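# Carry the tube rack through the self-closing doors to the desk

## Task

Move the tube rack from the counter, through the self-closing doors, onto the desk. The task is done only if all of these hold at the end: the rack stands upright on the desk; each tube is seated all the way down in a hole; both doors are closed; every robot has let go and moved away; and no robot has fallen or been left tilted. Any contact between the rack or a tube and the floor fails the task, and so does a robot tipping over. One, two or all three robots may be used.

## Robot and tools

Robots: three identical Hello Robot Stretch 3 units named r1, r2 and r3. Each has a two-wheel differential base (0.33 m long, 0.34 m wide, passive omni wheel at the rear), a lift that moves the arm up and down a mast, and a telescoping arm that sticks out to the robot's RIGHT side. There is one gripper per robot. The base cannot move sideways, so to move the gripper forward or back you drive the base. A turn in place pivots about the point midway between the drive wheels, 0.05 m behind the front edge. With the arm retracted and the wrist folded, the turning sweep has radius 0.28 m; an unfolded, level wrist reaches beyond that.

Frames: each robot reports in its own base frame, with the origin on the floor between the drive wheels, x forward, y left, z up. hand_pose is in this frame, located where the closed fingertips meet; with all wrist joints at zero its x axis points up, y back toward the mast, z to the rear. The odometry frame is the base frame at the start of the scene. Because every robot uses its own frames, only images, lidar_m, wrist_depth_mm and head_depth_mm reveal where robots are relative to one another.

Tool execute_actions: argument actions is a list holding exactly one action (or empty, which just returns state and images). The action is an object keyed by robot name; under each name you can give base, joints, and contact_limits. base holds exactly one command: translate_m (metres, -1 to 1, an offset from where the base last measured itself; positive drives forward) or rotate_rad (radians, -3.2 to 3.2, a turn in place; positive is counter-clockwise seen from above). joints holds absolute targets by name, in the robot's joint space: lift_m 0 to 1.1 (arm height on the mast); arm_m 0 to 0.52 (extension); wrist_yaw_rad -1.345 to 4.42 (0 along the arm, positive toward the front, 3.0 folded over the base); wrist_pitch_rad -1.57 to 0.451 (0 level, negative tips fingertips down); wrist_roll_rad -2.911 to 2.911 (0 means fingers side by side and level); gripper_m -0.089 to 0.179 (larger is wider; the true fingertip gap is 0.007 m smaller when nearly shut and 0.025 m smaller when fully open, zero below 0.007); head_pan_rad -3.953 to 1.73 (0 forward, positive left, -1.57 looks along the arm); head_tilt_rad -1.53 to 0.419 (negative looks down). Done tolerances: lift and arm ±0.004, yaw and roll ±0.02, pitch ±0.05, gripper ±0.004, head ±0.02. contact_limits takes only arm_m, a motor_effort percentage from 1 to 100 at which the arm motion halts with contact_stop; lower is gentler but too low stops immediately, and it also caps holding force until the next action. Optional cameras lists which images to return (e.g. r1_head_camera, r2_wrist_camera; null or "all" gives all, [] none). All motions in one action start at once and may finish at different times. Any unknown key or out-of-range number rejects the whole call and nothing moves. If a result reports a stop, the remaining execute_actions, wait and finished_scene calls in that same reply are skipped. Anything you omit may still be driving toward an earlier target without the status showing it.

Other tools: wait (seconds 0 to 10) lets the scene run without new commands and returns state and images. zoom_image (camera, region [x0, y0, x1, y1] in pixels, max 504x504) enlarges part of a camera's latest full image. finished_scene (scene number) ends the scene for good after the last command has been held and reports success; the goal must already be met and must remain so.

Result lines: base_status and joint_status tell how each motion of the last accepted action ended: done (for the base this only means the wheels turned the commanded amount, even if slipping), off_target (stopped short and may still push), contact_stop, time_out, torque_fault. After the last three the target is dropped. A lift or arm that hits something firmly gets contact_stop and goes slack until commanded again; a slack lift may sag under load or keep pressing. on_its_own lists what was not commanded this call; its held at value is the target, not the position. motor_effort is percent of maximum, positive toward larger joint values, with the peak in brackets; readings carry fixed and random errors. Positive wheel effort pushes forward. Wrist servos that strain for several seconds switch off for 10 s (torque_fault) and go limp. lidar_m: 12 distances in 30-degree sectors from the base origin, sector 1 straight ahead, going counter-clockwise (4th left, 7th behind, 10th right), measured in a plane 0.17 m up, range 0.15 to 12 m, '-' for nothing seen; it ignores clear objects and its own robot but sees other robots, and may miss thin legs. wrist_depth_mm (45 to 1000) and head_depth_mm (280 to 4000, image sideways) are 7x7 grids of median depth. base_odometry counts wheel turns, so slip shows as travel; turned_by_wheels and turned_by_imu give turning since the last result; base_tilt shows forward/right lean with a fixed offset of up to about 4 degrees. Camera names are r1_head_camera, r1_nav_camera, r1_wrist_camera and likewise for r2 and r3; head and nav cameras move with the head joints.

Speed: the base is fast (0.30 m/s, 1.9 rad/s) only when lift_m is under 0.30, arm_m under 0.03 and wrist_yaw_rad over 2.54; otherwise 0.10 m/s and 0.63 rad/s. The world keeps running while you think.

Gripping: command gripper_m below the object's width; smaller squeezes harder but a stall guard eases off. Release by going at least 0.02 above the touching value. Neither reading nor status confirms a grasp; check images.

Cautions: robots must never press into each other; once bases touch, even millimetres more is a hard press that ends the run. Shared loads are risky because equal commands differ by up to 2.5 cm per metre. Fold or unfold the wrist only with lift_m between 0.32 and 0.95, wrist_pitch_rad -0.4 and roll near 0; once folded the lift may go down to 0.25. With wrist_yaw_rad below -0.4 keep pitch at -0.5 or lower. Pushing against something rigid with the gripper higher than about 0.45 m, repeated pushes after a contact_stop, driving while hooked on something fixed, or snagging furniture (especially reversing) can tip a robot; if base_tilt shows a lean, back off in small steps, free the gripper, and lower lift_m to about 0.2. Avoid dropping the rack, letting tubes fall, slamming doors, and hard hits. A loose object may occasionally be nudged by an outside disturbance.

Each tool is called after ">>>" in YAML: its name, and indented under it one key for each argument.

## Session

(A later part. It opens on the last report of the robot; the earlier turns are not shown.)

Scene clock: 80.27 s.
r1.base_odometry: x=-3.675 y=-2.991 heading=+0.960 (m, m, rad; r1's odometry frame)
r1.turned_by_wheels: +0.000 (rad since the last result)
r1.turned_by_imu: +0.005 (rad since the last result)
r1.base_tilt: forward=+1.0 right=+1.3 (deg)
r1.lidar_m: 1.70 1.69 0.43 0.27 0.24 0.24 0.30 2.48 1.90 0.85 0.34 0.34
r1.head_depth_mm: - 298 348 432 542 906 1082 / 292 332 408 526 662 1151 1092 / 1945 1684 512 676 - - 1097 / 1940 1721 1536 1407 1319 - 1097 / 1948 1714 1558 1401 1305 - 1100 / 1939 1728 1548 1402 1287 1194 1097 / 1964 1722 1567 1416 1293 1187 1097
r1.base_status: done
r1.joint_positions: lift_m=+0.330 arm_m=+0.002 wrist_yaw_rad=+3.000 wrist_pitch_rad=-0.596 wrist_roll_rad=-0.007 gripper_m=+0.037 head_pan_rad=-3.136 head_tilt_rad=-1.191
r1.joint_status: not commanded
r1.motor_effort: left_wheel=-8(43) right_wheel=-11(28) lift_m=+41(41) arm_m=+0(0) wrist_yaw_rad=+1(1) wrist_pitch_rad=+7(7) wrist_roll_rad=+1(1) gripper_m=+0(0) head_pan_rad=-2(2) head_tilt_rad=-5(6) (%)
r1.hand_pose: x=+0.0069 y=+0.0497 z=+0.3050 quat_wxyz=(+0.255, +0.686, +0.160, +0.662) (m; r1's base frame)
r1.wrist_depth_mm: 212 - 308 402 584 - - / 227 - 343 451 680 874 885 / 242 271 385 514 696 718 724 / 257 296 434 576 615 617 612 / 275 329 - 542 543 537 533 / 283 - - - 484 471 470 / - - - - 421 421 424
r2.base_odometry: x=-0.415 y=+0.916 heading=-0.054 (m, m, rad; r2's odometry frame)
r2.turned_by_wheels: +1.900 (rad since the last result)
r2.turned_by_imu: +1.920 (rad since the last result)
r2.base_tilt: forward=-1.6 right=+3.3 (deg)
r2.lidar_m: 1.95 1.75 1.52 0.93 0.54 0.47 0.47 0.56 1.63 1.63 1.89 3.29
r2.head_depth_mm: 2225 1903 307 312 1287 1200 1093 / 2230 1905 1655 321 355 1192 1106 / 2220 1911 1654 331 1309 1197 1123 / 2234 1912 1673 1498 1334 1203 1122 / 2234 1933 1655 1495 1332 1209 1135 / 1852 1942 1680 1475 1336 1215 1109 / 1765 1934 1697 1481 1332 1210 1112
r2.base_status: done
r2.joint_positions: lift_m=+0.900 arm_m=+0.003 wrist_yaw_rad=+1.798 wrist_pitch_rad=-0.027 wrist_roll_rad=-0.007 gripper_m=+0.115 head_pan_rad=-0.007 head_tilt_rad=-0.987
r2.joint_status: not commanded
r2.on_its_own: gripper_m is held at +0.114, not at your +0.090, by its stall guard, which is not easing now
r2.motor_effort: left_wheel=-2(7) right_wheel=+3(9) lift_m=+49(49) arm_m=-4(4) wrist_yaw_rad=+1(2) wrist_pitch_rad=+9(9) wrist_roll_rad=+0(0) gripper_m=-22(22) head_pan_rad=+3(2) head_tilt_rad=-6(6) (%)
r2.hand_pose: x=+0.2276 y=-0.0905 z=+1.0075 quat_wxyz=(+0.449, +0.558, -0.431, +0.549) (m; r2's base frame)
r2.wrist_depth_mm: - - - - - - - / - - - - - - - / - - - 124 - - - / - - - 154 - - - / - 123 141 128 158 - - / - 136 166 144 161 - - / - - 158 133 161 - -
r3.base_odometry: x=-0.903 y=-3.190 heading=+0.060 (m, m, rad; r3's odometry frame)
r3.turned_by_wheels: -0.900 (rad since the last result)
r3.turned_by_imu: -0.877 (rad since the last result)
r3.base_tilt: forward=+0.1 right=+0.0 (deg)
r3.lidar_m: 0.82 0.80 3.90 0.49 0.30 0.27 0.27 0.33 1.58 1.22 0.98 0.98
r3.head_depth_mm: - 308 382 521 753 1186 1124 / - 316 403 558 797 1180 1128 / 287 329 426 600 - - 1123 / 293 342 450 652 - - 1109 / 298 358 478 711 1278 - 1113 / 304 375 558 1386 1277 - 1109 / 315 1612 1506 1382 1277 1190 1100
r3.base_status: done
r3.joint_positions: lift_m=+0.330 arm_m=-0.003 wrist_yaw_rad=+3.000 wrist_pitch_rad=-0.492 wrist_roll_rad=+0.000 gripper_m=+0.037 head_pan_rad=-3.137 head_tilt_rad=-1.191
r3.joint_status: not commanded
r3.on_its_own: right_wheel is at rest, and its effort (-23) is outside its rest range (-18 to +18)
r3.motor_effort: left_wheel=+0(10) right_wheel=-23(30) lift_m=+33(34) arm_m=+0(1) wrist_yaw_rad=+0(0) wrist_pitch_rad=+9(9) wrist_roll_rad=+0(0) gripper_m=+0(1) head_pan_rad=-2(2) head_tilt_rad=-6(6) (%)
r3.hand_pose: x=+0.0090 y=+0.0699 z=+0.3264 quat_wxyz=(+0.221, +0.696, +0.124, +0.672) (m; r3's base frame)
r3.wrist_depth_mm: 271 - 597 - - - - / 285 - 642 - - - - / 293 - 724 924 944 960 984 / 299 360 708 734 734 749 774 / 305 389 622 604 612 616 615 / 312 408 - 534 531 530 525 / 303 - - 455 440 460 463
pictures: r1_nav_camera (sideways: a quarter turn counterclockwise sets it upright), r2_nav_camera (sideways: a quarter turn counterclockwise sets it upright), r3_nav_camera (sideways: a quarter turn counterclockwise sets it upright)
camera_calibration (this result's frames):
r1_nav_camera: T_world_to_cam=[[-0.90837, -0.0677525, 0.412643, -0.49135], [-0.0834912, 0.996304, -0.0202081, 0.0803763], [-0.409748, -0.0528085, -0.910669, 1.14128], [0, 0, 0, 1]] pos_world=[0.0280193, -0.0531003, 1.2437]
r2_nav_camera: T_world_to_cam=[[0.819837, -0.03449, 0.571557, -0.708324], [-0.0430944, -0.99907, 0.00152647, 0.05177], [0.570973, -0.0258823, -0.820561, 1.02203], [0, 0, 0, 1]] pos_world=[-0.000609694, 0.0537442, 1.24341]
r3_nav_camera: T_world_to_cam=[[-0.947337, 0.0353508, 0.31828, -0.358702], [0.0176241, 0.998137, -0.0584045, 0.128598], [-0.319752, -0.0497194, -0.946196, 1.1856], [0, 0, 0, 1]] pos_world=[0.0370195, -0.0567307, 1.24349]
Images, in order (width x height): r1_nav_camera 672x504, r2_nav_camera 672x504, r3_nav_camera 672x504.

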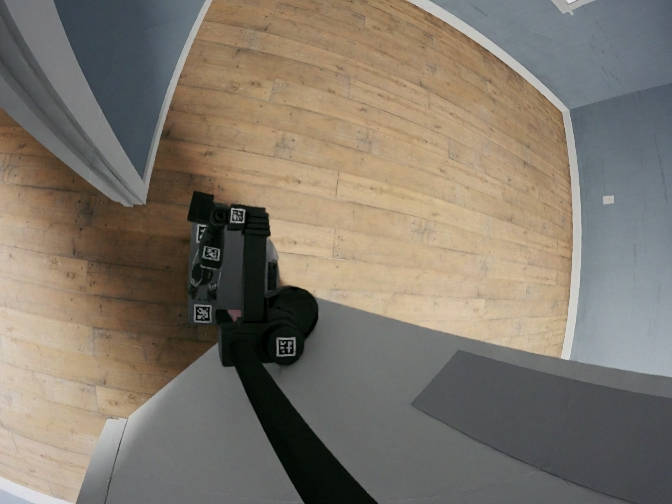

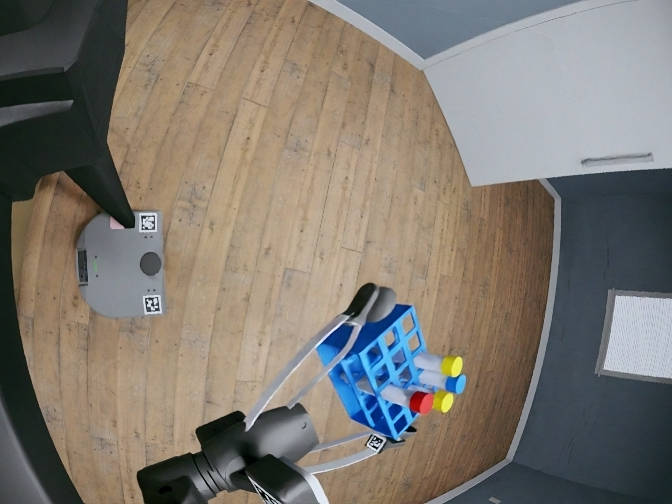

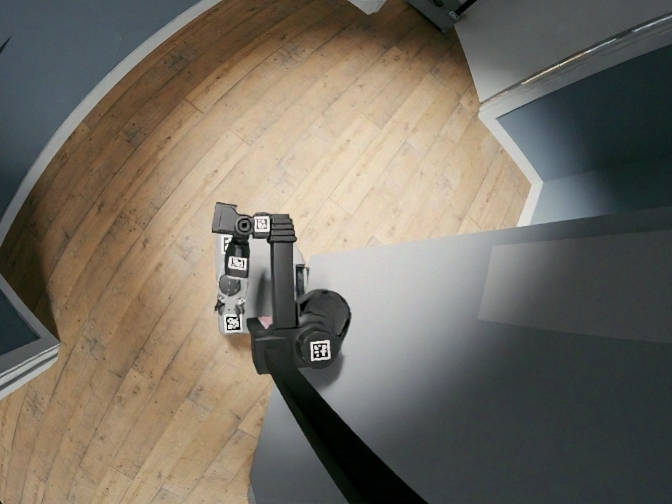

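>>> execute_actions:
  actions:
    - {"r1":{"base":{"rotate_rad":-0.55}},"r3":{"base":{"rotate_rad":-0.45}},"r2":{"base":{"rotate_rad":-0.19}}}
  cameras: []

>>> execute_actions:
  actions:
    - {"r1":{"base":{"translate_m":-0.45}},"r3":{"base":{"translate_m":-0.17}},"r2":{"base":{"translate_m":1}}}
  cameras: []

>>> execute_actions:
  actions:
    - {"r1":{"base":{"rotate_rad":-0.6}},"r2":{"base":{"translate_m":0.76}}}
  cameras: []

>>> execute_actions:
  actions:
    - {"r1":{"base":{"translate_m":-0.1}},"r2":{"base":{"rotate_rad":1.39}}}
  cameras: ["r1_nav_camera","r2_nav_camera","r3_nav_camera"]

Scene clock: 83.53 s.
r1.base_odometry: x=-3.675 y=-2.991 heading=+0.410 (m, m, rad; r1's odometry frame)
r1.turned_by_wheels: -0.550 (rad since the last result)
r1.turned_by_imu: -0.540 (rad since the last result)
r1.base_tilt: forward=+1.0 right=+1.4 (deg)
r1.lidar_m: 0.34 1.70 1.71 0.46 0.29 0.27 0.27 0.33 2.51 1.90 0.88 0.35
r1.head_depth_mm: - 297 358 486 718 1155 1094 / - 305 384 535 761 1154 1091 / - 317 414 593 - - 1097 / 289 335 448 669 1029 - 1095 / 297 357 489 806 1285 - 1103 / 304 383 1508 1409 1292 1198 1092 / 340 1726 1549 1415 1291 1195 1104
r1.base_status: done
r1.joint_positions: lift_m=+0.330 arm_m=+0.002 wrist_yaw_rad=+3.000 wrist_pitch_rad=-0.596 wrist_roll_rad=-0.007 gripper_m=+0.037 head_pan_rad=-3.136 head_tilt_rad=-1.191
r1.joint_status: not commanded
r1.on_its_own: right_wheel is at rest, and its effort (-19) is outside its rest range (-18 to +18)
r1.motor_effort: left_wheel=-5(8) right_wheel=-19(24) lift_m=+41(41) arm_m=+0(0) wrist_yaw_rad=+0(1) wrist_pitch_rad=+7(7) wrist_roll_rad=+0(0) gripper_m=+0(0) head_pan_rad=-2(2) head_tilt_rad=-5(5) (%)
r1.hand_pose: x=+0.0069 y=+0.0497 z=+0.3050 quat_wxyz=(+0.255, +0.686, +0.160, +0.662) (m; r1's base frame)
r1.wrist_depth_mm: 277 - 588 - - - - / 288 - 621 871 880 887 877 / 297 358 673 723 730 727 720 / 303 385 613 615 619 618 619 / 311 404 - 544 541 530 537 / 309 - - - 482 472 474 / - - - - 422 422 421
r2.base_odometry: x=-0.415 y=+0.916 heading=-0.243 (m, m, rad; r2's odometry frame)
r2.turned_by_wheels: -0.190 (rad since the last result)
r2.turned_by_imu: -0.192 (rad since the last result)
r2.base_tilt: forward=-1.6 right=+3.3 (deg)
r2.lidar_m: 3.67 1.88 1.55 1.52 0.62 0.48 0.47 0.50 0.74 1.63 1.73 2.50
r2.head_depth_mm: 2218 1890 307 312 1272 1194 1094 / 2218 1901 1665 321 354 1199 1113 / 2218 1940 1652 331 1302 1196 1118 / 2234 1899 1672 1498 1324 1203 1128 / 2241 1902 1676 1471 1320 1201 1125 / 2245 1932 1664 1493 1341 1213 1110 / 2316 1939 1683 1499 1337 1212 1108
r2.base_status: done
r2.joint_positions: lift_m=+0.900 arm_m=+0.003 wrist_yaw_rad=+1.798 wrist_pitch_rad=-0.027 wrist_roll_rad=-0.007 gripper_m=+0.115 head_pan_rad=-0.007 head_tilt_rad=-0.988
r2.joint_status: not commanded
r2.on_its_own: gripper_m is held at +0.114, not at your +0.090, by its stall guard, which is not easing now
r2.motor_effort: left_wheel=+2(5) right_wheel=-3(7) lift_m=+50(49) arm_m=-4(4) wrist_yaw_rad=+1(1) wrist_pitch_rad=+9(9) wrist_roll_rad=+0(0) gripper_m=-22(21) head_pan_rad=+3(3) head_tilt_rad=-6(7) (%)
r2.hand_pose: x=+0.2276 y=-0.0905 z=+1.0075 quat_wxyz=(+0.449, +0.558, -0.431, +0.549) (m; r2's base frame)
r2.wrist_depth_mm: - - - - - - - / - - - - - - - / - - - 124 - - - / - - - 154 - - - / - 123 142 128 158 - - / - 136 167 144 161 - - / - - 158 133 161 - -
r3.base_odometry: x=-0.903 y=-3.190 heading=-0.389 (m, m, rad; r3's odometry frame)
r3.turned_by_wheels: -0.450 (rad since the last result)
r3.turned_by_imu: -0.439 (rad since the last result)
r3.base_tilt: forward=+0.1 right=+0.0 (deg)
r3.lidar_m: 0.98 0.80 0.83 3.90 0.44 0.30 0.27 0.28 1.63 1.58 1.15 0.98
r3.head_depth_mm: 298 361 485 737 1276 1187 1125 / 295 354 471 705 1224 1180 1125 / 294 346 457 674 - - 1120 / 290 339 445 650 - - 1106 / 288 332 434 625 980 - 1113 / - 325 423 602 1049 - 1111 / - 319 412 580 1256 1189 1105
r3.base_status: done
r3.joint_positions: lift_m=+0.330 arm_m=-0.003 wrist_yaw_rad=+3.000 wrist_pitch_rad=-0.492 wrist_roll_rad=+0.000 gripper_m=+0.037 head_pan_rad=-3.137 head_tilt_rad=-1.191
r3.joint_status: not commanded
r3.on_its_own: right_wheel is at rest, and its effort (-23) is outside its rest range (-18 to +18)
r3.motor_effort: left_wheel=-4(3) right_wheel=-23(31) lift_m=+34(33) arm_m=-1(1) wrist_yaw_rad=+0(1) wrist_pitch_rad=+9(9) wrist_roll_rad=+0(0) gripper_m=+0(0) head_pan_rad=-2(0) head_tilt_rad=-5(6) (%)
r3.hand_pose: x=+0.0090 y=+0.0699 z=+0.3264 quat_wxyz=(+0.221, +0.696, +0.124, +0.672) (m; r3's base frame)
r3.wrist_depth_mm: 490 - - - - - 624 / 484 - - - - - 681 / 467 - 934 923 948 815 753 / 450 649 720 732 735 746 751 / 436 576 629 604 615 627 629 / 414 512 - 537 533 530 530 / 380 - - 450 447 459 459
pictures: none
No camera images: the call's "cameras" was empty. Leave "cameras" out to get every camera's image.

Scene clock: 94.50 s.
r1.base_odometry: x=-4.088 y=-3.170 heading=+0.410 (m, m, rad; r1's odometry frame)
r1.turned_by_wheels: +0.000 (rad since the last result)
r1.turned_by_imu: +0.000 (rad since the last result)
r1.base_tilt: forward=+1.0 right=+1.4 (deg)
r1.lidar_m: 0.78 2.04 0.43 0.27 0.24 0.24 0.94 2.47 2.59 2.11 2.06 0.90
r1.head_depth_mm: 1860 1629 360 432 543 904 1078 / 1936 1714 1392 600 662 1154 1094 / 1930 1725 1499 1402 - - 1097 / 1934 1710 1546 1402 1312 - 1096 / 1946 1726 1548 1406 1293 - 1098 / 1945 1747 1553 1403 1293 1196 1093 / 1970 1730 1551 1414 1292 1185 1102
r1.base_status: done
r1.joint_positions: lift_m=+0.330 arm_m=+0.002 wrist_yaw_rad=+3.000 wrist_pitch_rad=-0.596 wrist_roll_rad=-0.007 gripper_m=+0.037 head_pan_rad=-3.136 head_tilt_rad=-1.191
r1.joint_status: not commanded
r1.motor_effort: left_wheel=-2(20) right_wheel=-8(20) lift_m=+41(41) arm_m=-1(0) wrist_yaw_rad=+0(1) wrist_pitch_rad=+7(7) wrist_roll_rad=+0(1) gripper_m=+0(0) head_pan_rad=-2(1) head_tilt_rad=-5(5) (%)
r1.hand_pose: x=+0.0069 y=+0.0497 z=+0.3050 quat_wxyz=(+0.255, +0.686, +0.160, +0.662) (m; r1's base frame)
r1.wrist_depth_mm: 212 - 309 403 579 - - / 227 - 344 449 689 874 883 / 242 268 384 508 697 726 727 / 259 295 432 585 604 614 616 / 278 330 - 544 548 531 532 / 285 - - - 481 473 473 / - - - - 426 421 424
r2.base_odometry: x=+0.555 y=+0.675 heading=-0.243 (m, m, rad; r2's odometry frame)
r2.turned_by_wheels: +0.000 (rad since the last result)
r2.turned_by_imu: +0.004 (rad since the last result)
r2.base_tilt: forward=-1.6 right=+3.2 (deg)
r2.lidar_m: 2.68 1.90 0.70 1.22 1.53 1.49 1.47 1.57 1.74 1.71 1.81 2.63
r2.head_depth_mm: 2204 1890 308 312 1278 1203 1096 / 2243 1905 1647 321 353 1194 1113 / 2220 1896 1670 331 1303 1202 1117 / 2233 1906 1662 1501 1333 1206 1133 / 2277 1909 1679 1492 1326 1214 1130 / 2280 1922 1690 1493 1331 1217 1109 / 2247 1934 1684 1430 1313 1218 1112
r2.base_status: done
r2.joint_positions: lift_m=+0.900 arm_m=+0.003 wrist_yaw_rad=+1.798 wrist_pitch_rad=-0.027 wrist_roll_rad=-0.007 gripper_m=+0.115 head_pan_rad=-0.007 head_tilt_rad=-0.988
r2.joint_status: not commanded
r2.on_its_own: gripper_m is held at +0.114, not at your +0.090, by its stall guard, which is not easing now
r2.motor_effort: left_wheel=+1(6) right_wheel=-3(4) lift_m=+49(50) arm_m=-4(4) wrist_yaw_rad=+1(1) wrist_pitch_rad=+9(8) wrist_roll_rad=+0(0) gripper_m=-22(21) head_pan_rad=+3(3) head_tilt_rad=-6(6) (%)
r2.hand_pose: x=+0.2276 y=-0.0905 z=+1.0075 quat_wxyz=(+0.449, +0.558, -0.431, +0.549) (m; r2's base frame)
r2.wrist_depth_mm: - - - - - - - / - - - - - - - / - - - 124 - - - / - - - 154 - - - / - 123 142 128 158 - - / - 137 166 144 161 - - / 811 536 158 133 161 - -
r3.base_odometry: x=-1.060 y=-3.126 heading=-0.389 (m, m, rad; r3's odometry frame)
r3.turned_by_wheels: +0.000 (rad since the last result)
r3.turned_by_imu: +0.004 (rad since the last result)
r3.base_tilt: forward=+0.1 right=+0.0 (deg)
r3.lidar_m: 1.14 0.93 3.94 0.77 0.35 0.28 0.27 0.30 1.54 1.59 1.35 1.14
r3.head_depth_mm: - 324 421 600 949 1188 1125 / - 327 426 612 968 1173 1130 / 287 330 434 625 - - 1120 / 290 335 439 638 - - 1107 / 290 338 446 650 1070 - 1112 / 291 342 452 666 1238 - 1107 / 294 346 459 680 1274 1186 1110
r3.base_status: done
r3.joint_positions: lift_m=+0.330 arm_m=-0.003 wrist_yaw_rad=+3.000 wrist_pitch_rad=-0.492 wrist_roll_rad=+0.000 gripper_m=+0.037 head_pan_rad=-3.137 head_tilt_rad=-1.191
r3.joint_status: not commanded
r3.motor_effort: left_wheel=-6(11) right_wheel=-13(37) lift_m=+34(33) arm_m=-1(2) wrist_yaw_rad=+0(0) wrist_pitch_rad=+9(9) wrist_roll_rad=+0(0) gripper_m=+0(0) head_pan_rad=-2(1) head_tilt_rad=-6(6) (%)
r3.hand_pose: x=+0.0090 y=+0.0699 z=+0.3264 quat_wxyz=(+0.221, +0.696, +0.124, +0.672) (m; r3's base frame)
r3.wrist_depth_mm: 343 - - - - - 746 / 341 - - - - - 735 / 351 - 923 931 955 948 804 / 346 460 748 729 743 761 761 / 345 492 626 612 625 615 630 / 343 484 - 539 532 535 529 / 328 - - 453 445 457 460
pictures: none
No camera images: the call's "cameras" was empty. Leave "cameras" out to get every camera's image.

Scene clock: 103.07 s.
r1.base_odometry: x=-4.088 y=-3.170 heading=-0.189 (m, m, rad; r1's odometry frame)
r1.turned_by_wheels: -0.600 (rad since the last result)
r1.turned_by_imu: -0.594 (rad since the last result)
r1.base_tilt: forward=+0.9 right=+1.3 (deg)
r1.lidar_m: 0.96 0.78 2.04 0.50 0.30 0.27 0.27 2.56 0.57 0.70 2.14 2.06
r1.head_depth_mm: - 300 363 499 751 1156 1093 / - 304 385 542 784 1148 1092 / - 315 412 594 - - 1093 / - 329 441 690 1294 - 1101 / 1894 1694 1543 1404 1301 - 1093 / 1962 1731 1559 1401 1294 1191 1097 / 1953 1743 1549 1408 1264 1191 1103
r1.base_status: done
r1.joint_positions: lift_m=+0.330 arm_m=+0.002 wrist_yaw_rad=+3.000 wrist_pitch_rad=-0.596 wrist_roll_rad=-0.007 gripper_m=+0.037 head_pan_rad=-3.136 head_tilt_rad=-1.191
r1.joint_status: not commanded
r1.motor_effort: left_wheel=-2(9) right_wheel=-13(17) lift_m=+41(41) arm_m=+0(1) wrist_yaw_rad=+0(0) wrist_pitch_rad=+6(7) wrist_roll_rad=+0(1) gripper_m=+0(0) head_pan_rad=-1(2) head_tilt_rad=-5(5) (%)
r1.hand_pose: x=+0.0069 y=+0.0497 z=+0.3050 quat_wxyz=(+0.255, +0.686, +0.160, +0.662) (m; r1's base frame)
r1.wrist_depth_mm: 290 - 646 - - - - / 299 - 691 877 872 880 887 / 308 379 705 720 722 734 694 / 312 404 607 608 617 617 612 / 319 422 - 547 548 533 539 / 315 - - - 481 467 473 / - - - - 420 421 425
r2.base_odometry: x=+1.293 y=+0.492 heading=-0.243 (m, m, rad; r2's odometry frame)
r2.turned_by_wheels: +0.000 (rad since the last result)
r2.turned_by_imu: +0.003 (rad since the last result)
r2.base_tilt: forward=-1.6 right=+3.2 (deg)
r2.lidar_m: 1.92 1.82 1.40 0.70 0.83 2.15 2.23 2.33 1.80 1.76 1.88 1.94
r2.head_depth_mm: 1811 1890 307 312 1277 1199 1093 / 1812 1886 1653 321 353 1204 1110 / 1864 1911 1662 330 1299 1198 1122 / 1870 1915 1685 1506 1322 1207 1129 / 1907 1921 1681 1482 1337 1202 1141 / 1928 1915 1704 1488 1327 1217 1111 / 1968 1937 1680 1497 1346 1211 1109
r2.base_status: done
r2.joint_positions: lift_m=+0.900 arm_m=+0.003 wrist_yaw_rad=+1.798 wrist_pitch_rad=-0.027 wrist_roll_rad=-0.007 gripper_m=+0.115 head_pan_rad=-0.007 head_tilt_rad=-0.988
r2.joint_status: not commanded
r2.on_its_own: gripper_m is held at +0.114, not at your +0.090, by its stall guard, which is not easing now
r2.motor_effort: left_wheel=+1(5) right_wheel=-2(3) lift_m=+49(50) arm_m=-4(4) wrist_yaw_rad=+1(1) wrist_pitch_rad=+9(8) wrist_roll_rad=+0(0) gripper_m=-21(22) head_pan_rad=+3(3) head_tilt_rad=-7(6) (%)
r2.hand_pose: x=+0.2276 y=-0.0905 z=+1.0075 quat_wxyz=(+0.449, +0.558, -0.431, +0.549) (m; r2's base frame)
r2.wrist_depth_mm: - - - - - - - / - - - - - - - / - - - 124 - - - / - - - 154 - - - / - 123 141 128 158 - - / - 136 166 144 161 - - / - - 158 133 161 - -
r3.base_odometry: x=-1.060 y=-3.126 heading=-0.389 (m, m, rad; r3's odometry frame)
r3.turned_by_wheels: +0.000 (rad since the last result)
r3.turned_by_imu: +0.002 (rad since the last result)
r3.base_tilt: forward=+0.2 right=+0.0 (deg)
r3.lidar_m: 1.14 0.93 3.94 0.77 0.35 0.28 0.27 0.30 1.54 1.59 1.35 1.14
r3.head_depth_mm: - 324 421 600 951 1187 1125 / - 328 426 614 966 1183 1121 / 287 331 433 625 - - 1121 / 290 335 440 638 - - 1110 / 289 339 446 652 1064 - 1107 / 291 342 453 663 1245 - 1112 / 294 346 459 680 1282 1195 1106
r3.base_status: not commanded
r3.joint_positions: lift_m=+0.330 arm_m=-0.003 wrist_yaw_rad=+3.000 wrist_pitch_rad=-0.492 wrist_roll_rad=+0.000 gripper_m=+0.037 head_pan_rad=-3.137 head_tilt_rad=-1.191
r3.joint_status: not commanded
r3.motor_effort: left_wheel=-5(5) right_wheel=-13(13) lift_m=+33(34) arm_m=-1(1) wrist_yaw_rad=+0(0) wrist_pitch_rad=+9(9) wrist_roll_rad=+0(1) gripper_m=+0(0) head_pan_rad=-2(1) head_tilt_rad=-6(6) (%)
r3.hand_pose: x=+0.0090 y=+0.0699 z=+0.3264 quat_wxyz=(+0.221, +0.696, +0.124, +0.672) (m; r3's base frame)
r3.wrist_depth_mm: 343 - - - - - 753 / 344 - - - - - 738 / 347 - 939 921 968 960 789 / 350 457 731 731 749 750 755 / 345 484 624 610 617 624 622 / 346 486 - 535 534 530 532 / 327 - - 457 442 459 462
pictures: none
No camera images: the call's "cameras" was empty. Leave "cameras" out to get every camera's image.

Scene clock: 106.23 s.
r1.base_odometry: x=-4.186 y=-3.151 heading=-0.189 (m, m, rad; r1's odometry frame)
r1.turned_by_wheels: +0.000 (rad since the last result)
r1.turned_by_imu: +0.000 (rad since the last result)
r1.base_tilt: forward=+0.9 right=+1.3 (deg)
r1.lidar_m: 1.03 0.87 2.06 0.42 0.29 0.27 0.27 2.53 0.70 0.66 2.23 2.14
r1.head_depth_mm: - 295 352 472 676 1156 1096 / - 305 380 526 733 1156 1099 / - 319 416 596 - - 1094 / 1912 1663 1506 1360 1322 - 1094 / 1945 1727 1548 1416 1300 - 1097 / 1951 1723 1549 1404 1290 1199 1096 / 1970 1729 1558 1418 1290 1192 1102
r1.base_status: done
r1.joint_positions: lift_m=+0.330 arm_m=+0.002 wrist_yaw_rad=+3.000 wrist_pitch_rad=-0.596 wrist_roll_rad=-0.007 gripper_m=+0.037 head_pan_rad=-3.136 head_tilt_rad=-1.191
r1.joint_status: not commanded
r1.motor_effort: left_wheel=-5(14) right_wheel=-7(15) lift_m=+41(41) arm_m=+0(0) wrist_yaw_rad=+1(0) wrist_pitch_rad=+7(7) wrist_roll_rad=+0(0) gripper_m=+0(0) head_pan_rad=-2(1) head_tilt_rad=-5(7) (%)
r1.hand_pose: x=+0.0069 y=+0.0497 z=+0.3050 quat_wxyz=(+0.255, +0.686, +0.160, +0.662) (m; r1's base frame)
r1.wrist_depth_mm: 266 - 515 - - - - / 281 - 557 836 874 881 877 / 288 340 621 722 723 718 715 / 294 366 611 612 619 621 615 / 303 394 - 541 551 537 533 / 302 - - - 480 472 472 / - - - - 418 426 421
r2.base_odometry: x=+1.293 y=+0.492 heading=+1.147 (m, m, rad; r2's odometry frame)
r2.turned_by_wheels: +1.390 (rad since the last result)
r2.turned_by_imu: +1.405 (rad since the last result)
r2.base_tilt: forward=-1.6 right=+3.2 (deg)
r2.lidar_m: 1.40 0.67 0.72 2.23 2.27 1.90 1.77 1.80 2.05 1.92 1.94 1.48
r2.head_depth_mm: 1351 1626 308 312 1274 1194 1105 / 1346 1614 1648 321 353 1205 1112 / 2212 1799 1663 331 1302 1198 1118 / 2266 1921 1675 1500 1332 1203 1133 / 2255 1916 1682 1462 1291 1215 1137 / 2258 1921 1682 979 1221 1208 1110 / 2298 1936 1658 1244 1221 1215 1109
r2.base_status: done
r2.joint_positions: lift_m=+0.900 arm_m=+0.003 wrist_yaw_rad=+1.798 wrist_pitch_rad=-0.027 wrist_roll_rad=-0.007 gripper_m=+0.115 head_pan_rad=-0.007 head_tilt_rad=-0.988
r2.joint_status: not commanded
r2.on_its_own: gripper_m is held at +0.114, not at your +0.090, by its stall guard, which is not easing now
r2.motor_effort: left_wheel=-3(5) right_wheel=+3(8) lift_m=+50(50) arm_m=-4(4) wrist_yaw_rad=+1(2) wrist_pitch_rad=+9(9) wrist_roll_rad=+0(0) gripper_m=-21(22) head_pan_rad=+3(3) head_tilt_rad=-7(7) (%)
r2.hand_pose: x=+0.2276 y=-0.0905 z=+1.0075 quat_wxyz=(+0.449, +0.558, -0.431, +0.549) (m; r2's base frame)
r2.wrist_depth_mm: 670 865 - - - - - / 681 874 - - - - - / 681 951 - 124 - - - / 691 958 - 154 - - - / 692 122 141 128 158 - - / - 136 167 144 161 - - / 712 392 158 133 161 - -
r3.base_odometry: x=-1.060 y=-3.126 heading=-0.389 (m, m, rad; r3's odometry frame)
r3.turned_by_wheels: +0.000 (rad since the last result)
r3.turned_by_imu: +0.001 (rad since the last result)
r3.base_tilt: forward=+0.1 right=+0.0 (deg)
r3.lidar_m: 1.14 0.93 3.95 0.77 0.35 0.28 0.27 0.30 1.54 1.59 1.35 1.14
r3.head_depth_mm: - 324 422 601 953 1186 1122 / - 327 427 613 960 1186 1127 / 287 331 433 624 - - 1128 / 290 335 440 638 - - 1110 / 289 339 446 653 1068 - 1117 / 291 342 452 667 1250 - 1108 / 294 345 459 682 1274 1198 1098
r3.base_status: not commanded
r3.joint_positions: lift_m=+0.330 arm_m=-0.003 wrist_yaw_rad=+3.000 wrist_pitch_rad=-0.492 wrist_roll_rad=+0.000 gripper_m=+0.037 head_pan_rad=-3.137 head_tilt_rad=-1.191
r3.joint_status: not commanded
r3.motor_effort: left_wheel=-5(5) right_wheel=-13(13) lift_m=+33(34) arm_m=-1(1) wrist_yaw_rad=+0(0) wrist_pitch_rad=+9(10) wrist_roll_rad=+1(0) gripper_m=+1(0) head_pan_rad=-1(2) head_tilt_rad=-5(6) (%)
r3.hand_pose: x=+0.0090 y=+0.0699 z=+0.3264 quat_wxyz=(+0.221, +0.696, +0.124, +0.672) (m; r3's base frame)
r3.wrist_depth_mm: 341 - - - - - 749 / 341 - - - - - 723 / 351 - 921 916 948 932 777 / 346 456 729 725 760 751 751 / 346 489 626 607 615 620 621 / 344 482 - 533 535 524 533 / 326 - - 454 440 460 459
pictures: r1_nav_camera (sideways: a quarter turn counterclockwise sets it upright), r2_nav_camera (sideways: a quarter turn counterclockwise sets it upright), r3_nav_camera (sideways: a quarter turn counterclockwise sets it upright)
camera_calibration (this result's frames):
r1_nav_camera: T_world_to_cam=[[-0.90837, -0.0677506, 0.412643, -0.491351], [-0.083489, 0.996304, -0.0202081, 0.0803762], [-0.409749, -0.0528076, -0.910669, 1.14128], [0, 0, 0, 1]] pos_world=[0.0280191, -0.0531004, 1.2437]
r2_nav_camera: T_world_to_cam=[[0.819961, -0.0344737, 0.57138, -0.708094], [-0.0430731, -0.999071, 0.00153426, 0.0517597], [0.570796, -0.0258691, -0.820684, 1.02219], [0, 0, 0, 1]] pos_world=[-0.000623457, 0.0537442, 1.24341]
r3_nav_camera: T_world_to_cam=[[-0.947337, 0.0353508, 0.31828, -0.358702], [0.0176241, 0.998137, -0.0584045, 0.128598], [-0.319752, -0.0497194, -0.946196, 1.1856], [0, 0, 0, 1]] pos_world=[0.0370195, -0.0567307, 1.24349]
Images, in order (width x height): r1_nav_camera 672x504, r2_nav_camera 672x504, r3_nav_camera 672x504.

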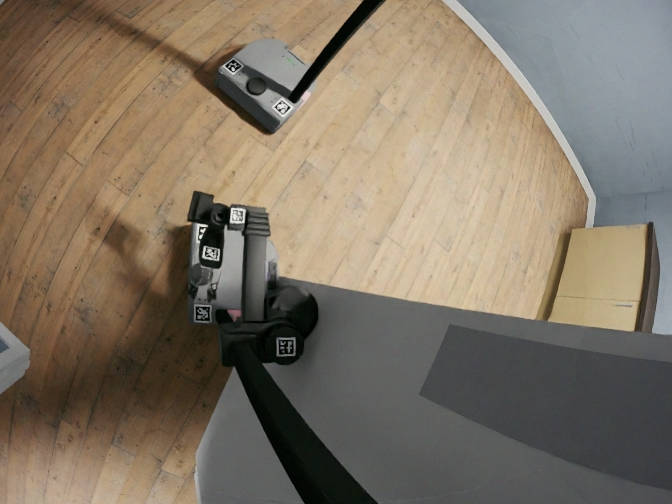

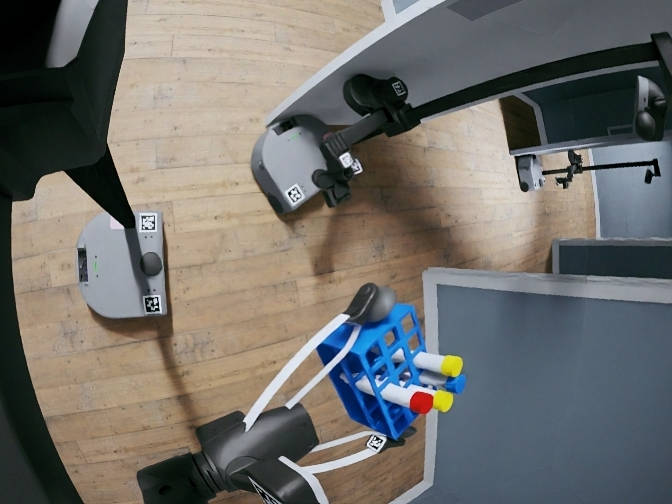

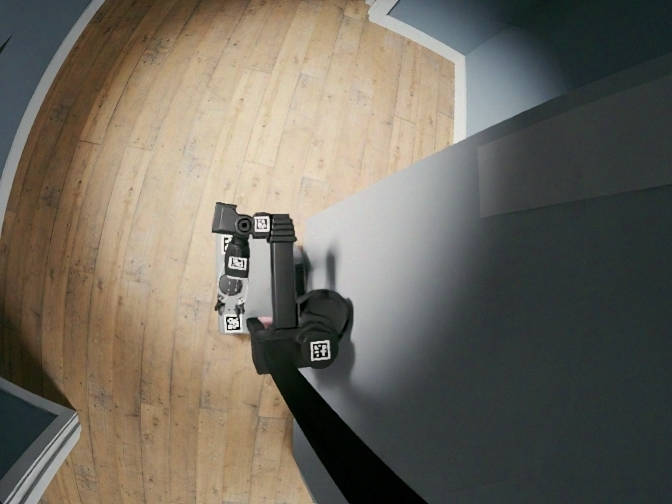

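>>> execute_actions:
  actions: []
  cameras: ["r2_nav_camera","r1_nav_camera"]

Scene clock: 107.53 s.
r1.base_odometry: x=-4.186 y=-3.151 heading=-0.189 (m, m, rad; r1's odometry frame)
r1.turned_by_wheels: +0.000 (rad since the last result)
r1.turned_by_imu: +0.000 (rad since the last result)
r1.base_tilt: forward=+0.9 right=+1.3 (deg)
r1.lidar_m: 1.03 0.87 2.07 0.42 0.28 0.27 0.27 2.52 0.70 0.66 2.23 2.14
r1.head_depth_mm: - 296 353 472 675 1158 1082 / - 306 380 527 732 1154 1091 / - 319 417 597 - - 1095 / 1911 1670 1503 1361 1317 - 1093 / 1960 1726 1551 1412 1308 - 1095 / 1953 1716 1546 1407 1289 1195 1094 / 1971 1736 1554 1418 1281 1197 1102
r1.base_status: done
r1.joint_positions: lift_m=+0.330 arm_m=+0.002 wrist_yaw_rad=+3.000 wrist_pitch_rad=-0.596 wrist_roll_rad=-0.007 gripper_m=+0.037 head_pan_rad=-3.136 head_tilt_rad=-1.191
r1.joint_status: not commanded
r1.motor_effort: left_wheel=-6(14) right_wheel=-7(15) lift_m=+41(41) arm_m=+0(0) wrist_yaw_rad=+1(0) wrist_pitch_rad=+7(7) wrist_roll_rad=+1(0) gripper_m=+1(0) head_pan_rad=-2(1) head_tilt_rad=-5(7) (%)
r1.hand_pose: x=+0.0069 y=+0.0497 z=+0.3050 quat_wxyz=(+0.255, +0.686, +0.160, +0.662) (m; r1's base frame)
r1.wrist_depth_mm: 266 - 517 - - - - / 281 - 555 846 877 877 865 / 289 337 630 719 721 718 718 / 293 365 610 609 614 607 615 / 302 389 - 549 547 532 539 / 301 - - - 487 473 474 / - - - - 421 429 423
r2.base_odometry: x=+1.293 y=+0.492 heading=+1.147 (m, m, rad; r2's odometry frame)
r2.turned_by_wheels: +0.000 (rad since the last result)
r2.turned_by_imu: +0.000 (rad since the last result)
r2.base_tilt: forward=-1.6 right=+3.3 (deg)
r2.lidar_m: 1.40 0.67 0.72 2.23 2.27 1.89 1.77 1.80 2.06 1.91 1.94 1.48
r2.head_depth_mm: 1348 1644 307 312 1275 1200 1094 / 1355 1622 1667 321 354 1200 1108 / 2169 1803 1668 331 1300 1199 1119 / 2246 1916 1668 1509 1340 1200 1133 / 2260 1927 1676 1442 1296 1201 1132 / 2223 1932 1687 980 1217 1214 1107 / 2263 1943 1665 1238 1224 1217 1110
r2.base_status: done
r2.joint_positions: lift_m=+0.900 arm_m=+0.003 wrist_yaw_rad=+1.798 wrist_pitch_rad=-0.027 wrist_roll_rad=-0.007 gripper_m=+0.115 head_pan_rad=-0.007 head_tilt_rad=-0.988
r2.joint_status: not commanded
r2.on_its_own: gripper_m is held at +0.114, not at your +0.090, by its stall guard, which is not easing now
r2.motor_effort: left_wheel=-3(5) right_wheel=+3(8) lift_m=+50(50) arm_m=-4(4) wrist_yaw_rad=+1(2) wrist_pitch_rad=+9(9) wrist_roll_rad=+0(0) gripper_m=-22(22) head_pan_rad=+2(3) head_tilt_rad=-6(7) (%)
r2.hand_pose: x=+0.2276 y=-0.0905 z=+1.0075 quat_wxyz=(+0.449, +0.558, -0.431, +0.549) (m; r2's base frame)
r2.wrist_depth_mm: 665 860 - - - - - / 669 865 - - - - - / 692 920 - 124 - - - / 696 920 - 154 - - - / 683 122 141 128 158 - - / - 137 167 144 161 - - / 701 396 158 133 161 - -
r3.base_odometry: x=-1.060 y=-3.126 heading=-0.389 (m, m, rad; r3's odometry frame)
r3.turned_by_wheels: +0.000 (rad since the last result)
r3.turned_by_imu: +0.000 (rad since the last result)
r3.base_tilt: forward=+0.1 right=+0.0 (deg)
r3.lidar_m: 1.14 0.93 3.96 0.77 0.36 0.28 0.27 0.30 1.54 1.60 1.35 1.14
r3.head_depth_mm: - 324 420 602 950 1187 1126 / - 327 427 613 966 1181 1120 / 287 331 432 626 - - 1118 / 291 335 439 639 - - 1105 / 290 339 445 651 1066 - 1116 / 292 342 452 666 1243 - 1104 / 294 345 459 679 1281 1188 1105
r3.base_status: not commanded
r3.joint_positions: lift_m=+0.330 arm_m=-0.003 wrist_yaw_rad=+3.000 wrist_pitch_rad=-0.492 wrist_roll_rad=+0.000 gripper_m=+0.037 head_pan_rad=-3.137 head_tilt_rad=-1.191
r3.joint_status: not commanded
r3.motor_effort: left_wheel=-5(5) right_wheel=-13(13) lift_m=+33(34) arm_m=-2(1) wrist_yaw_rad=+0(0) wrist_pitch_rad=+9(10) wrist_roll_rad=+1(0) gripper_m=+0(0) head_pan_rad=-2(2) head_tilt_rad=-6(6) (%)
r3.hand_pose: x=+0.0090 y=+0.0699 z=+0.3264 quat_wxyz=(+0.221, +0.696, +0.124, +0.672) (m; r3's base frame)
r3.wrist_depth_mm: 342 - - - - - 752 / 343 - - - - - 735 / 346 - 915 937 928 941 773 / 346 447 738 729 743 731 763 / 345 488 625 613 618 616 635 / 344 486 - 531 529 535 534 / 329 - - 447 448 458 459
pictures: r1_nav_camera (sideways: a quarter turn counterclockwise sets it upright), r2_nav_camera (sideways: a quarter turn counterclockwise sets it upright)
camera_calibration (this result's frames):
r1_nav_camera: T_world_to_cam=[[-0.90837, -0.0677506, 0.412643, -0.491351], [-0.083489, 0.996304, -0.0202081, 0.0803762], [-0.409749, -0.0528076, -0.910669, 1.14128], [0, 0, 0, 1]] pos_world=[0.0280191, -0.0531004, 1.2437]
r2_nav_camera: T_world_to_cam=[[0.819962, -0.0344737, 0.57138, -0.708094], [-0.0430731, -0.999071, 0.00153426, 0.0517597], [0.570796, -0.0258691, -0.820684, 1.02219], [0, 0, 0, 1]] pos_world=[-0.000623464, 0.0537442, 1.24341]
Images, in order (width x height): r1_nav_camera 672x504, r2_nav_camera 672x504.

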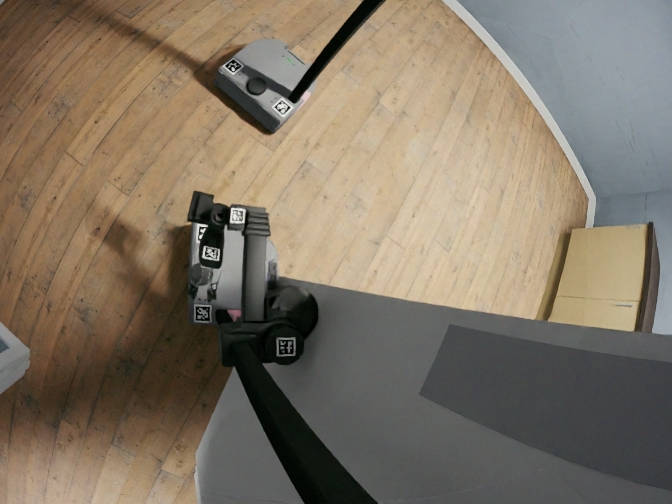

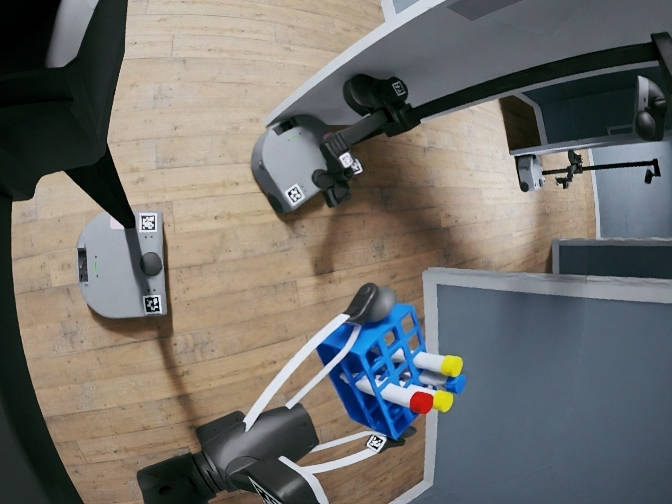

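>>> execute_actions:
  actions:
    - {"r2":{"base":{"rotate_rad":-0.12}}}
  cameras: []

>>> execute_actions:
  actions:
    - {"r2":{"base":{"translate_m":0.7},"joints":{"head_tilt_rad":-1.2}}}
  cameras: ["r2_nav_camera","r1_nav_camera"]

Scene clock: 109.67 s.
r1.base_odometry: x=-4.186 y=-3.151 heading=-0.189 (m, m, rad; r1's odometry frame)
r1.turned_by_wheels: +0.000 (rad since the last result)
r1.turned_by_imu: +0.000 (rad since the last result)
r1.base_tilt: forward=+1.0 right=+1.3 (deg)
r1.lidar_m: 1.03 0.87 2.07 0.42 0.29 0.27 0.27 2.52 0.68 0.67 2.24 2.15
r1.head_depth_mm: - 296 352 472 674 1156 1097 / - 305 380 528 732 1154 1094 / - 318 417 596 - - 1092 / 1906 1660 1512 1372 1321 - 1101 / 1959 1729 1544 1400 1301 - 1102 / 1934 1728 1544 1406 1287 1191 1096 / 1959 1745 1557 1409 1294 1190 1099
r1.base_status: not commanded
r1.joint_positions: lift_m=+0.330 arm_m=+0.002 wrist_yaw_rad=+3.000 wrist_pitch_rad=-0.596 wrist_roll_rad=-0.007 gripper_m=+0.037 head_pan_rad=-3.136 head_tilt_rad=-1.191
r1.joint_status: not commanded
r1.motor_effort: left_wheel=-6(5) right_wheel=-7(7) lift_m=+41(41) arm_m=+0(0) wrist_yaw_rad=+0(0) wrist_pitch_rad=+7(6) wrist_roll_rad=+1(0) gripper_m=+0(1) head_pan_rad=-2(2) head_tilt_rad=-5(5) (%)
r1.hand_pose: x=+0.0069 y=+0.0497 z=+0.3050 quat_wxyz=(+0.255, +0.686, +0.160, +0.662) (m; r1's base frame)
r1.wrist_depth_mm: 266 - 519 - - - - / 280 - 559 851 879 884 875 / 291 340 630 712 721 724 727 / 294 365 606 621 616 612 616 / 303 393 - 544 546 532 537 / 302 - - - 477 471 470 / - - - - 420 423 423
r2.base_odometry: x=+1.293 y=+0.492 heading=+1.027 (m, m, rad; r2's odometry frame)
r2.turned_by_wheels: -0.120 (rad since the last result)
r2.turned_by_imu: -0.121 (rad since the last result)
r2.base_tilt: forward=-1.6 right=+3.2 (deg)
r2.lidar_m: 1.39 0.67 0.72 2.22 2.24 2.00 1.77 1.77 2.10 1.91 1.92 1.57
r2.head_depth_mm: 1434 1748 308 312 1279 1194 1100 / 1406 1682 1659 321 354 1205 1105 / 1374 1662 1655 331 1307 1199 1121 / 2156 1851 1664 1522 1326 1196 1129 / 2236 1920 1676 1462 1335 1210 1132 / 2280 1930 1684 1463 1223 1205 1115 / 2258 1949 1689 965 1192 1215 1102
r2.base_status: done
r2.joint_positions: lift_m=+0.900 arm_m=+0.003 wrist_yaw_rad=+1.798 wrist_pitch_rad=-0.027 wrist_roll_rad=-0.007 gripper_m=+0.115 head_pan_rad=-0.007 head_tilt_rad=-0.988
r2.joint_status: not commanded
r2.on_its_own: gripper_m is held at +0.114, not at your +0.090, by its stall guard, which is not easing now
r2.motor_effort: left_wheel=+2(6) right_wheel=-4(6) lift_m=+49(49) arm_m=-4(4) wrist_yaw_rad=+1(1) wrist_pitch_rad=+9(9) wrist_roll_rad=+0(0) gripper_m=-22(23) head_pan_rad=+3(3) head_tilt_rad=-6(6) (%)
r2.hand_pose: x=+0.2276 y=-0.0905 z=+1.0075 quat_wxyz=(+0.449, +0.558, -0.431, +0.549) (m; r2's base frame)
r2.wrist_depth_mm: 731 - - - - - - / 721 - - - - - - / 742 - - 124 - - - / 764 - - 154 - - - / 794 122 142 128 159 - - / - 136 167 144 162 - - / 687 441 158 133 161 - -
r3.base_odometry: x=-1.060 y=-3.126 heading=-0.389 (m, m, rad; r3's odometry frame)
r3.turned_by_wheels: +0.000 (rad since the last result)
r3.turned_by_imu: +0.001 (rad since the last result)
r3.base_tilt: forward=+0.2 right=+0.1 (deg)
r3.lidar_m: 1.14 0.93 3.95 0.77 0.36 0.28 0.27 0.30 1.54 1.59 1.35 1.14
r3.head_depth_mm: - 323 421 602 954 1185 1123 / - 328 427 612 965 1176 1123 / 288 331 433 625 - - 1121 / 290 335 438 640 - - 1107 / 290 338 445 651 1069 - 1118 / 292 343 453 663 1238 - 1106 / 294 345 459 682 1271 1191 1111
r3.base_status: not commanded
r3.joint_positions: lift_m=+0.330 arm_m=-0.003 wrist_yaw_rad=+3.000 wrist_pitch_rad=-0.492 wrist_roll_rad=+0.000 gripper_m=+0.037 head_pan_rad=-3.137 head_tilt_rad=-1.191
r3.joint_status: not commanded
r3.motor_effort: left_wheel=-5(6) right_wheel=-13(13) lift_m=+33(34) arm_m=-1(1) wrist_yaw_rad=+0(0) wrist_pitch_rad=+9(9) wrist_roll_rad=+0(0) gripper_m=+0(0) head_pan_rad=-1(1) head_tilt_rad=-5(6) (%)
r3.hand_pose: x=+0.0090 y=+0.0699 z=+0.3264 quat_wxyz=(+0.221, +0.696, +0.124, +0.672) (m; r3's base frame)
r3.wrist_depth_mm: 341 - - - - - 747 / 342 - - - - - 745 / 349 - 926 933 942 962 775 / 344 454 736 731 744 752 753 / 346 487 636 614 619 622 635 / 348 485 - 537 529 523 534 / 326 - - 454 444 461 466
pictures: none
No camera images: the call's "cameras" was empty. Leave "cameras" out to get every camera's image.

Scene clock: 117.63 s.
r1.base_odometry: x=-4.186 y=-3.151 heading=-0.189 (m, m, rad; r1's odometry frame)
r1.turned_by_wheels: +0.000 (rad since the last result)
r1.turned_by_imu: -0.002 (rad since the last result)
r1.base_tilt: forward=+1.0 right=+1.4 (deg)
r1.lidar_m: 1.03 0.87 2.07 0.42 0.28 0.27 0.27 2.52 2.42 2.50 2.24 0.22
r1.head_depth_mm: - 296 353 472 674 1156 1094 / - 306 380 528 732 1159 1096 / - 318 417 596 - - 1103 / 1929 1674 1504 1367 1325 - 1098 / 1958 1733 1557 1407 1296 - 1034 / 1961 1745 1547 1406 1291 1192 956 / 1949 1730 1554 1405 1286 1182 1006
r1.base_status: not commanded
r1.joint_positions: lift_m=+0.330 arm_m=+0.002 wrist_yaw_rad=+3.000 wrist_pitch_rad=-0.596 wrist_roll_rad=-0.007 gripper_m=+0.037 head_pan_rad=-3.136 head_tilt_rad=-1.191
r1.joint_status: not commanded
r1.motor_effort: left_wheel=-6(5) right_wheel=-7(7) lift_m=+41(41) arm_m=+0(0) wrist_yaw_rad=+0(0) wrist_pitch_rad=+7(6) wrist_roll_rad=+1(1) gripper_m=+0(0) head_pan_rad=-1(2) head_tilt_rad=-5(5) (%)
r1.hand_pose: x=+0.0069 y=+0.0497 z=+0.3050 quat_wxyz=(+0.255, +0.686, +0.160, +0.662) (m; r1's base frame)
r1.wrist_depth_mm: 264 - 514 - - - - / 282 - 555 839 863 874 876 / 289 340 627 716 729 726 711 / 292 368 607 615 608 614 609 / 304 391 - 544 545 530 534 / 303 - - - 482 474 471 / - - - - 421 423 425
r2.base_odometry: x=+1.655 y=+1.091 heading=+1.027 (m, m, rad; r2's odometry frame)
r2.turned_by_wheels: +0.000 (rad since the last result)
r2.turned_by_imu: +0.003 (rad since the last result)
r2.base_tilt: forward=-1.6 right=+3.3 (deg)
r2.lidar_m: 0.70 2.14 0.77 0.35 0.35 2.76 2.45 2.46 1.99 1.77 1.30 0.79
r2.head_depth_mm: 794 299 307 1303 1244 1173 1106 / 797 934 314 1302 1250 1179 1111 / 781 957 311 1323 1254 1205 - / 799 1064 1404 1350 1244 1209 - / 1691 1550 1434 1352 1266 1208 1105 / 1685 1561 1448 1361 1267 1191 1103 / 1702 1564 1446 1361 1267 1082 995
r2.base_status: done
r2.joint_positions: lift_m=+0.900 arm_m=+0.003 wrist_yaw_rad=+1.798 wrist_pitch_rad=-0.027 wrist_roll_rad=-0.007 gripper_m=+0.115 head_pan_rad=-0.007 head_tilt_rad=-1.185
r2.joint_status: all done
r2.on_its_own: gripper_m is held at +0.114, not at your +0.090, by its stall guard, which is not easing now
r2.motor_effort: left_wheel=+1(6) right_wheel=-3(5) lift_m=+50(50) arm_m=-4(4) wrist_yaw_rad=+1(1) wrist_pitch_rad=+9(9) wrist_roll_rad=+0(0) gripper_m=-23(22) head_pan_rad=+3(4) head_tilt_rad=-8(25) (%)
r2.hand_pose: x=+0.2276 y=-0.0905 z=+1.0075 quat_wxyz=(+0.449, +0.558, -0.431, +0.549) (m; r2's base frame)
r2.wrist_depth_mm: - - - 612 608 607 599 / - - - 632 625 620 631 / - - - 124 639 641 651 / - - - 154 667 669 663 / - 123 142 128 158 690 692 / - 136 167 144 162 - 732 / - - 158 133 161 765 760
r3.base_odometry: x=-1.060 y=-3.126 heading=-0.389 (m, m, rad; r3's odometry frame)
r3.turned_by_wheels: +0.000 (rad since the last result)
r3.turned_by_imu: +0.002 (rad since the last result)
r3.base_tilt: forward=+0.2 right=+0.0 (deg)
r3.lidar_m: 1.14 0.93 3.94 0.77 0.35 0.28 0.27 0.30 1.54 1.59 1.35 1.14
r3.head_depth_mm: - 324 421 598 951 1180 1121 / - 328 427 615 962 1173 1133 / 287 331 434 623 - - 1114 / 290 334 439 640 - - 1107 / 289 338 447 651 1070 - 1113 / 292 342 452 666 1236 - 1109 / 294 346 459 681 1279 1186 1104
r3.base_status: not commanded
r3.joint_positions: lift_m=+0.330 arm_m=-0.003 wrist_yaw_rad=+3.000 wrist_pitch_rad=-0.492 wrist_roll_rad=+0.000 gripper_m=+0.037 head_pan_rad=-3.137 head_tilt_rad=-1.191
r3.joint_status: not commanded
r3.motor_effort: left_wheel=-5(5) right_wheel=-14(13) lift_m=+34(33) arm_m=-1(0) wrist_yaw_rad=+0(0) wrist_pitch_rad=+9(9) wrist_roll_rad=+0(0) gripper_m=+0(0) head_pan_rad=+0(2) head_tilt_rad=-6(6) (%)
r3.hand_pose: x=+0.0090 y=+0.0699 z=+0.3264 quat_wxyz=(+0.221, +0.696, +0.124, +0.672) (m; r3's base frame)
r3.wrist_depth_mm: 343 - - - - - 742 / 341 - - - - - 748 / 348 - 922 927 940 978 797 / 347 458 728 740 750 754 745 / 344 485 624 603 613 632 619 / 344 484 - 532 536 534 523 / 326 - - 452 440 464 463
pictures: r1_nav_camera (sideways: a quarter turn counterclockwise sets it upright), r2_nav_camera (sideways: a quarter turn counterclockwise sets it upright)
camera_calibration (this result's frames):
r1_nav_camera: T_world_to_cam=[[-0.90837, -0.0677506, 0.412643, -0.491351], [-0.083489, 0.996304, -0.0202081, 0.0803763], [-0.409749, -0.0528076, -0.910669, 1.14128], [0, 0, 0, 1]] pos_world=[0.0280192, -0.0531004, 1.2437]
r2_nav_camera: T_world_to_cam=[[0.916166, -0.0351103, 0.399258, -0.484473], [-0.0420274, -0.99908, 0.0085812, 0.0425803], [0.39859, -0.0246416, -0.916798, 1.14815], [0, 0, 0, 1]] pos_world=[-0.0119928, 0.0538233, 1.24568]
Images, in order (width x height): r1_nav_camera 672x504, r2_nav_camera 672x504.

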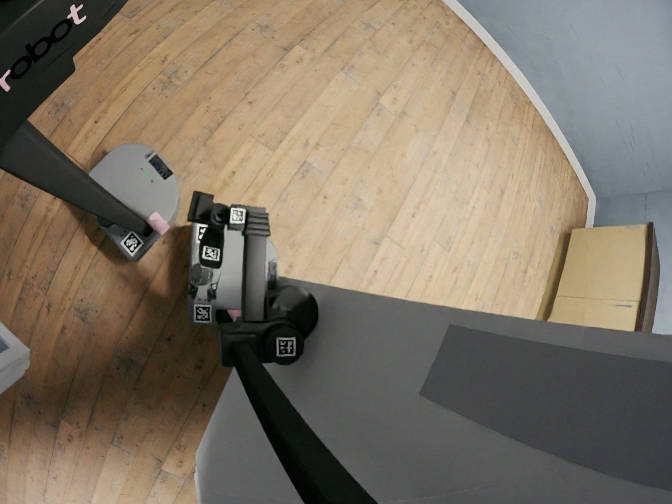

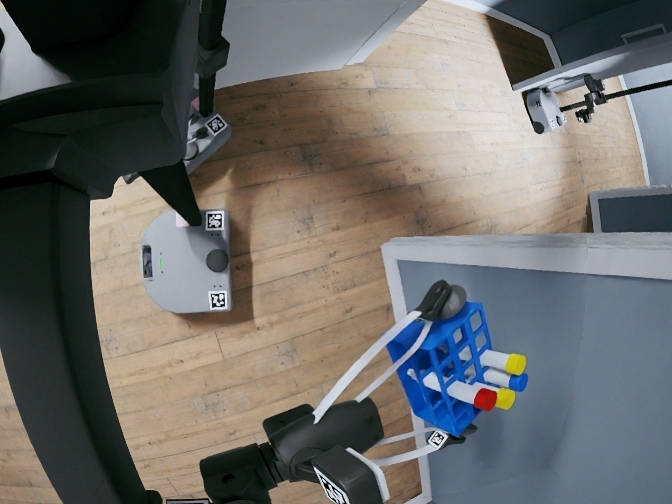

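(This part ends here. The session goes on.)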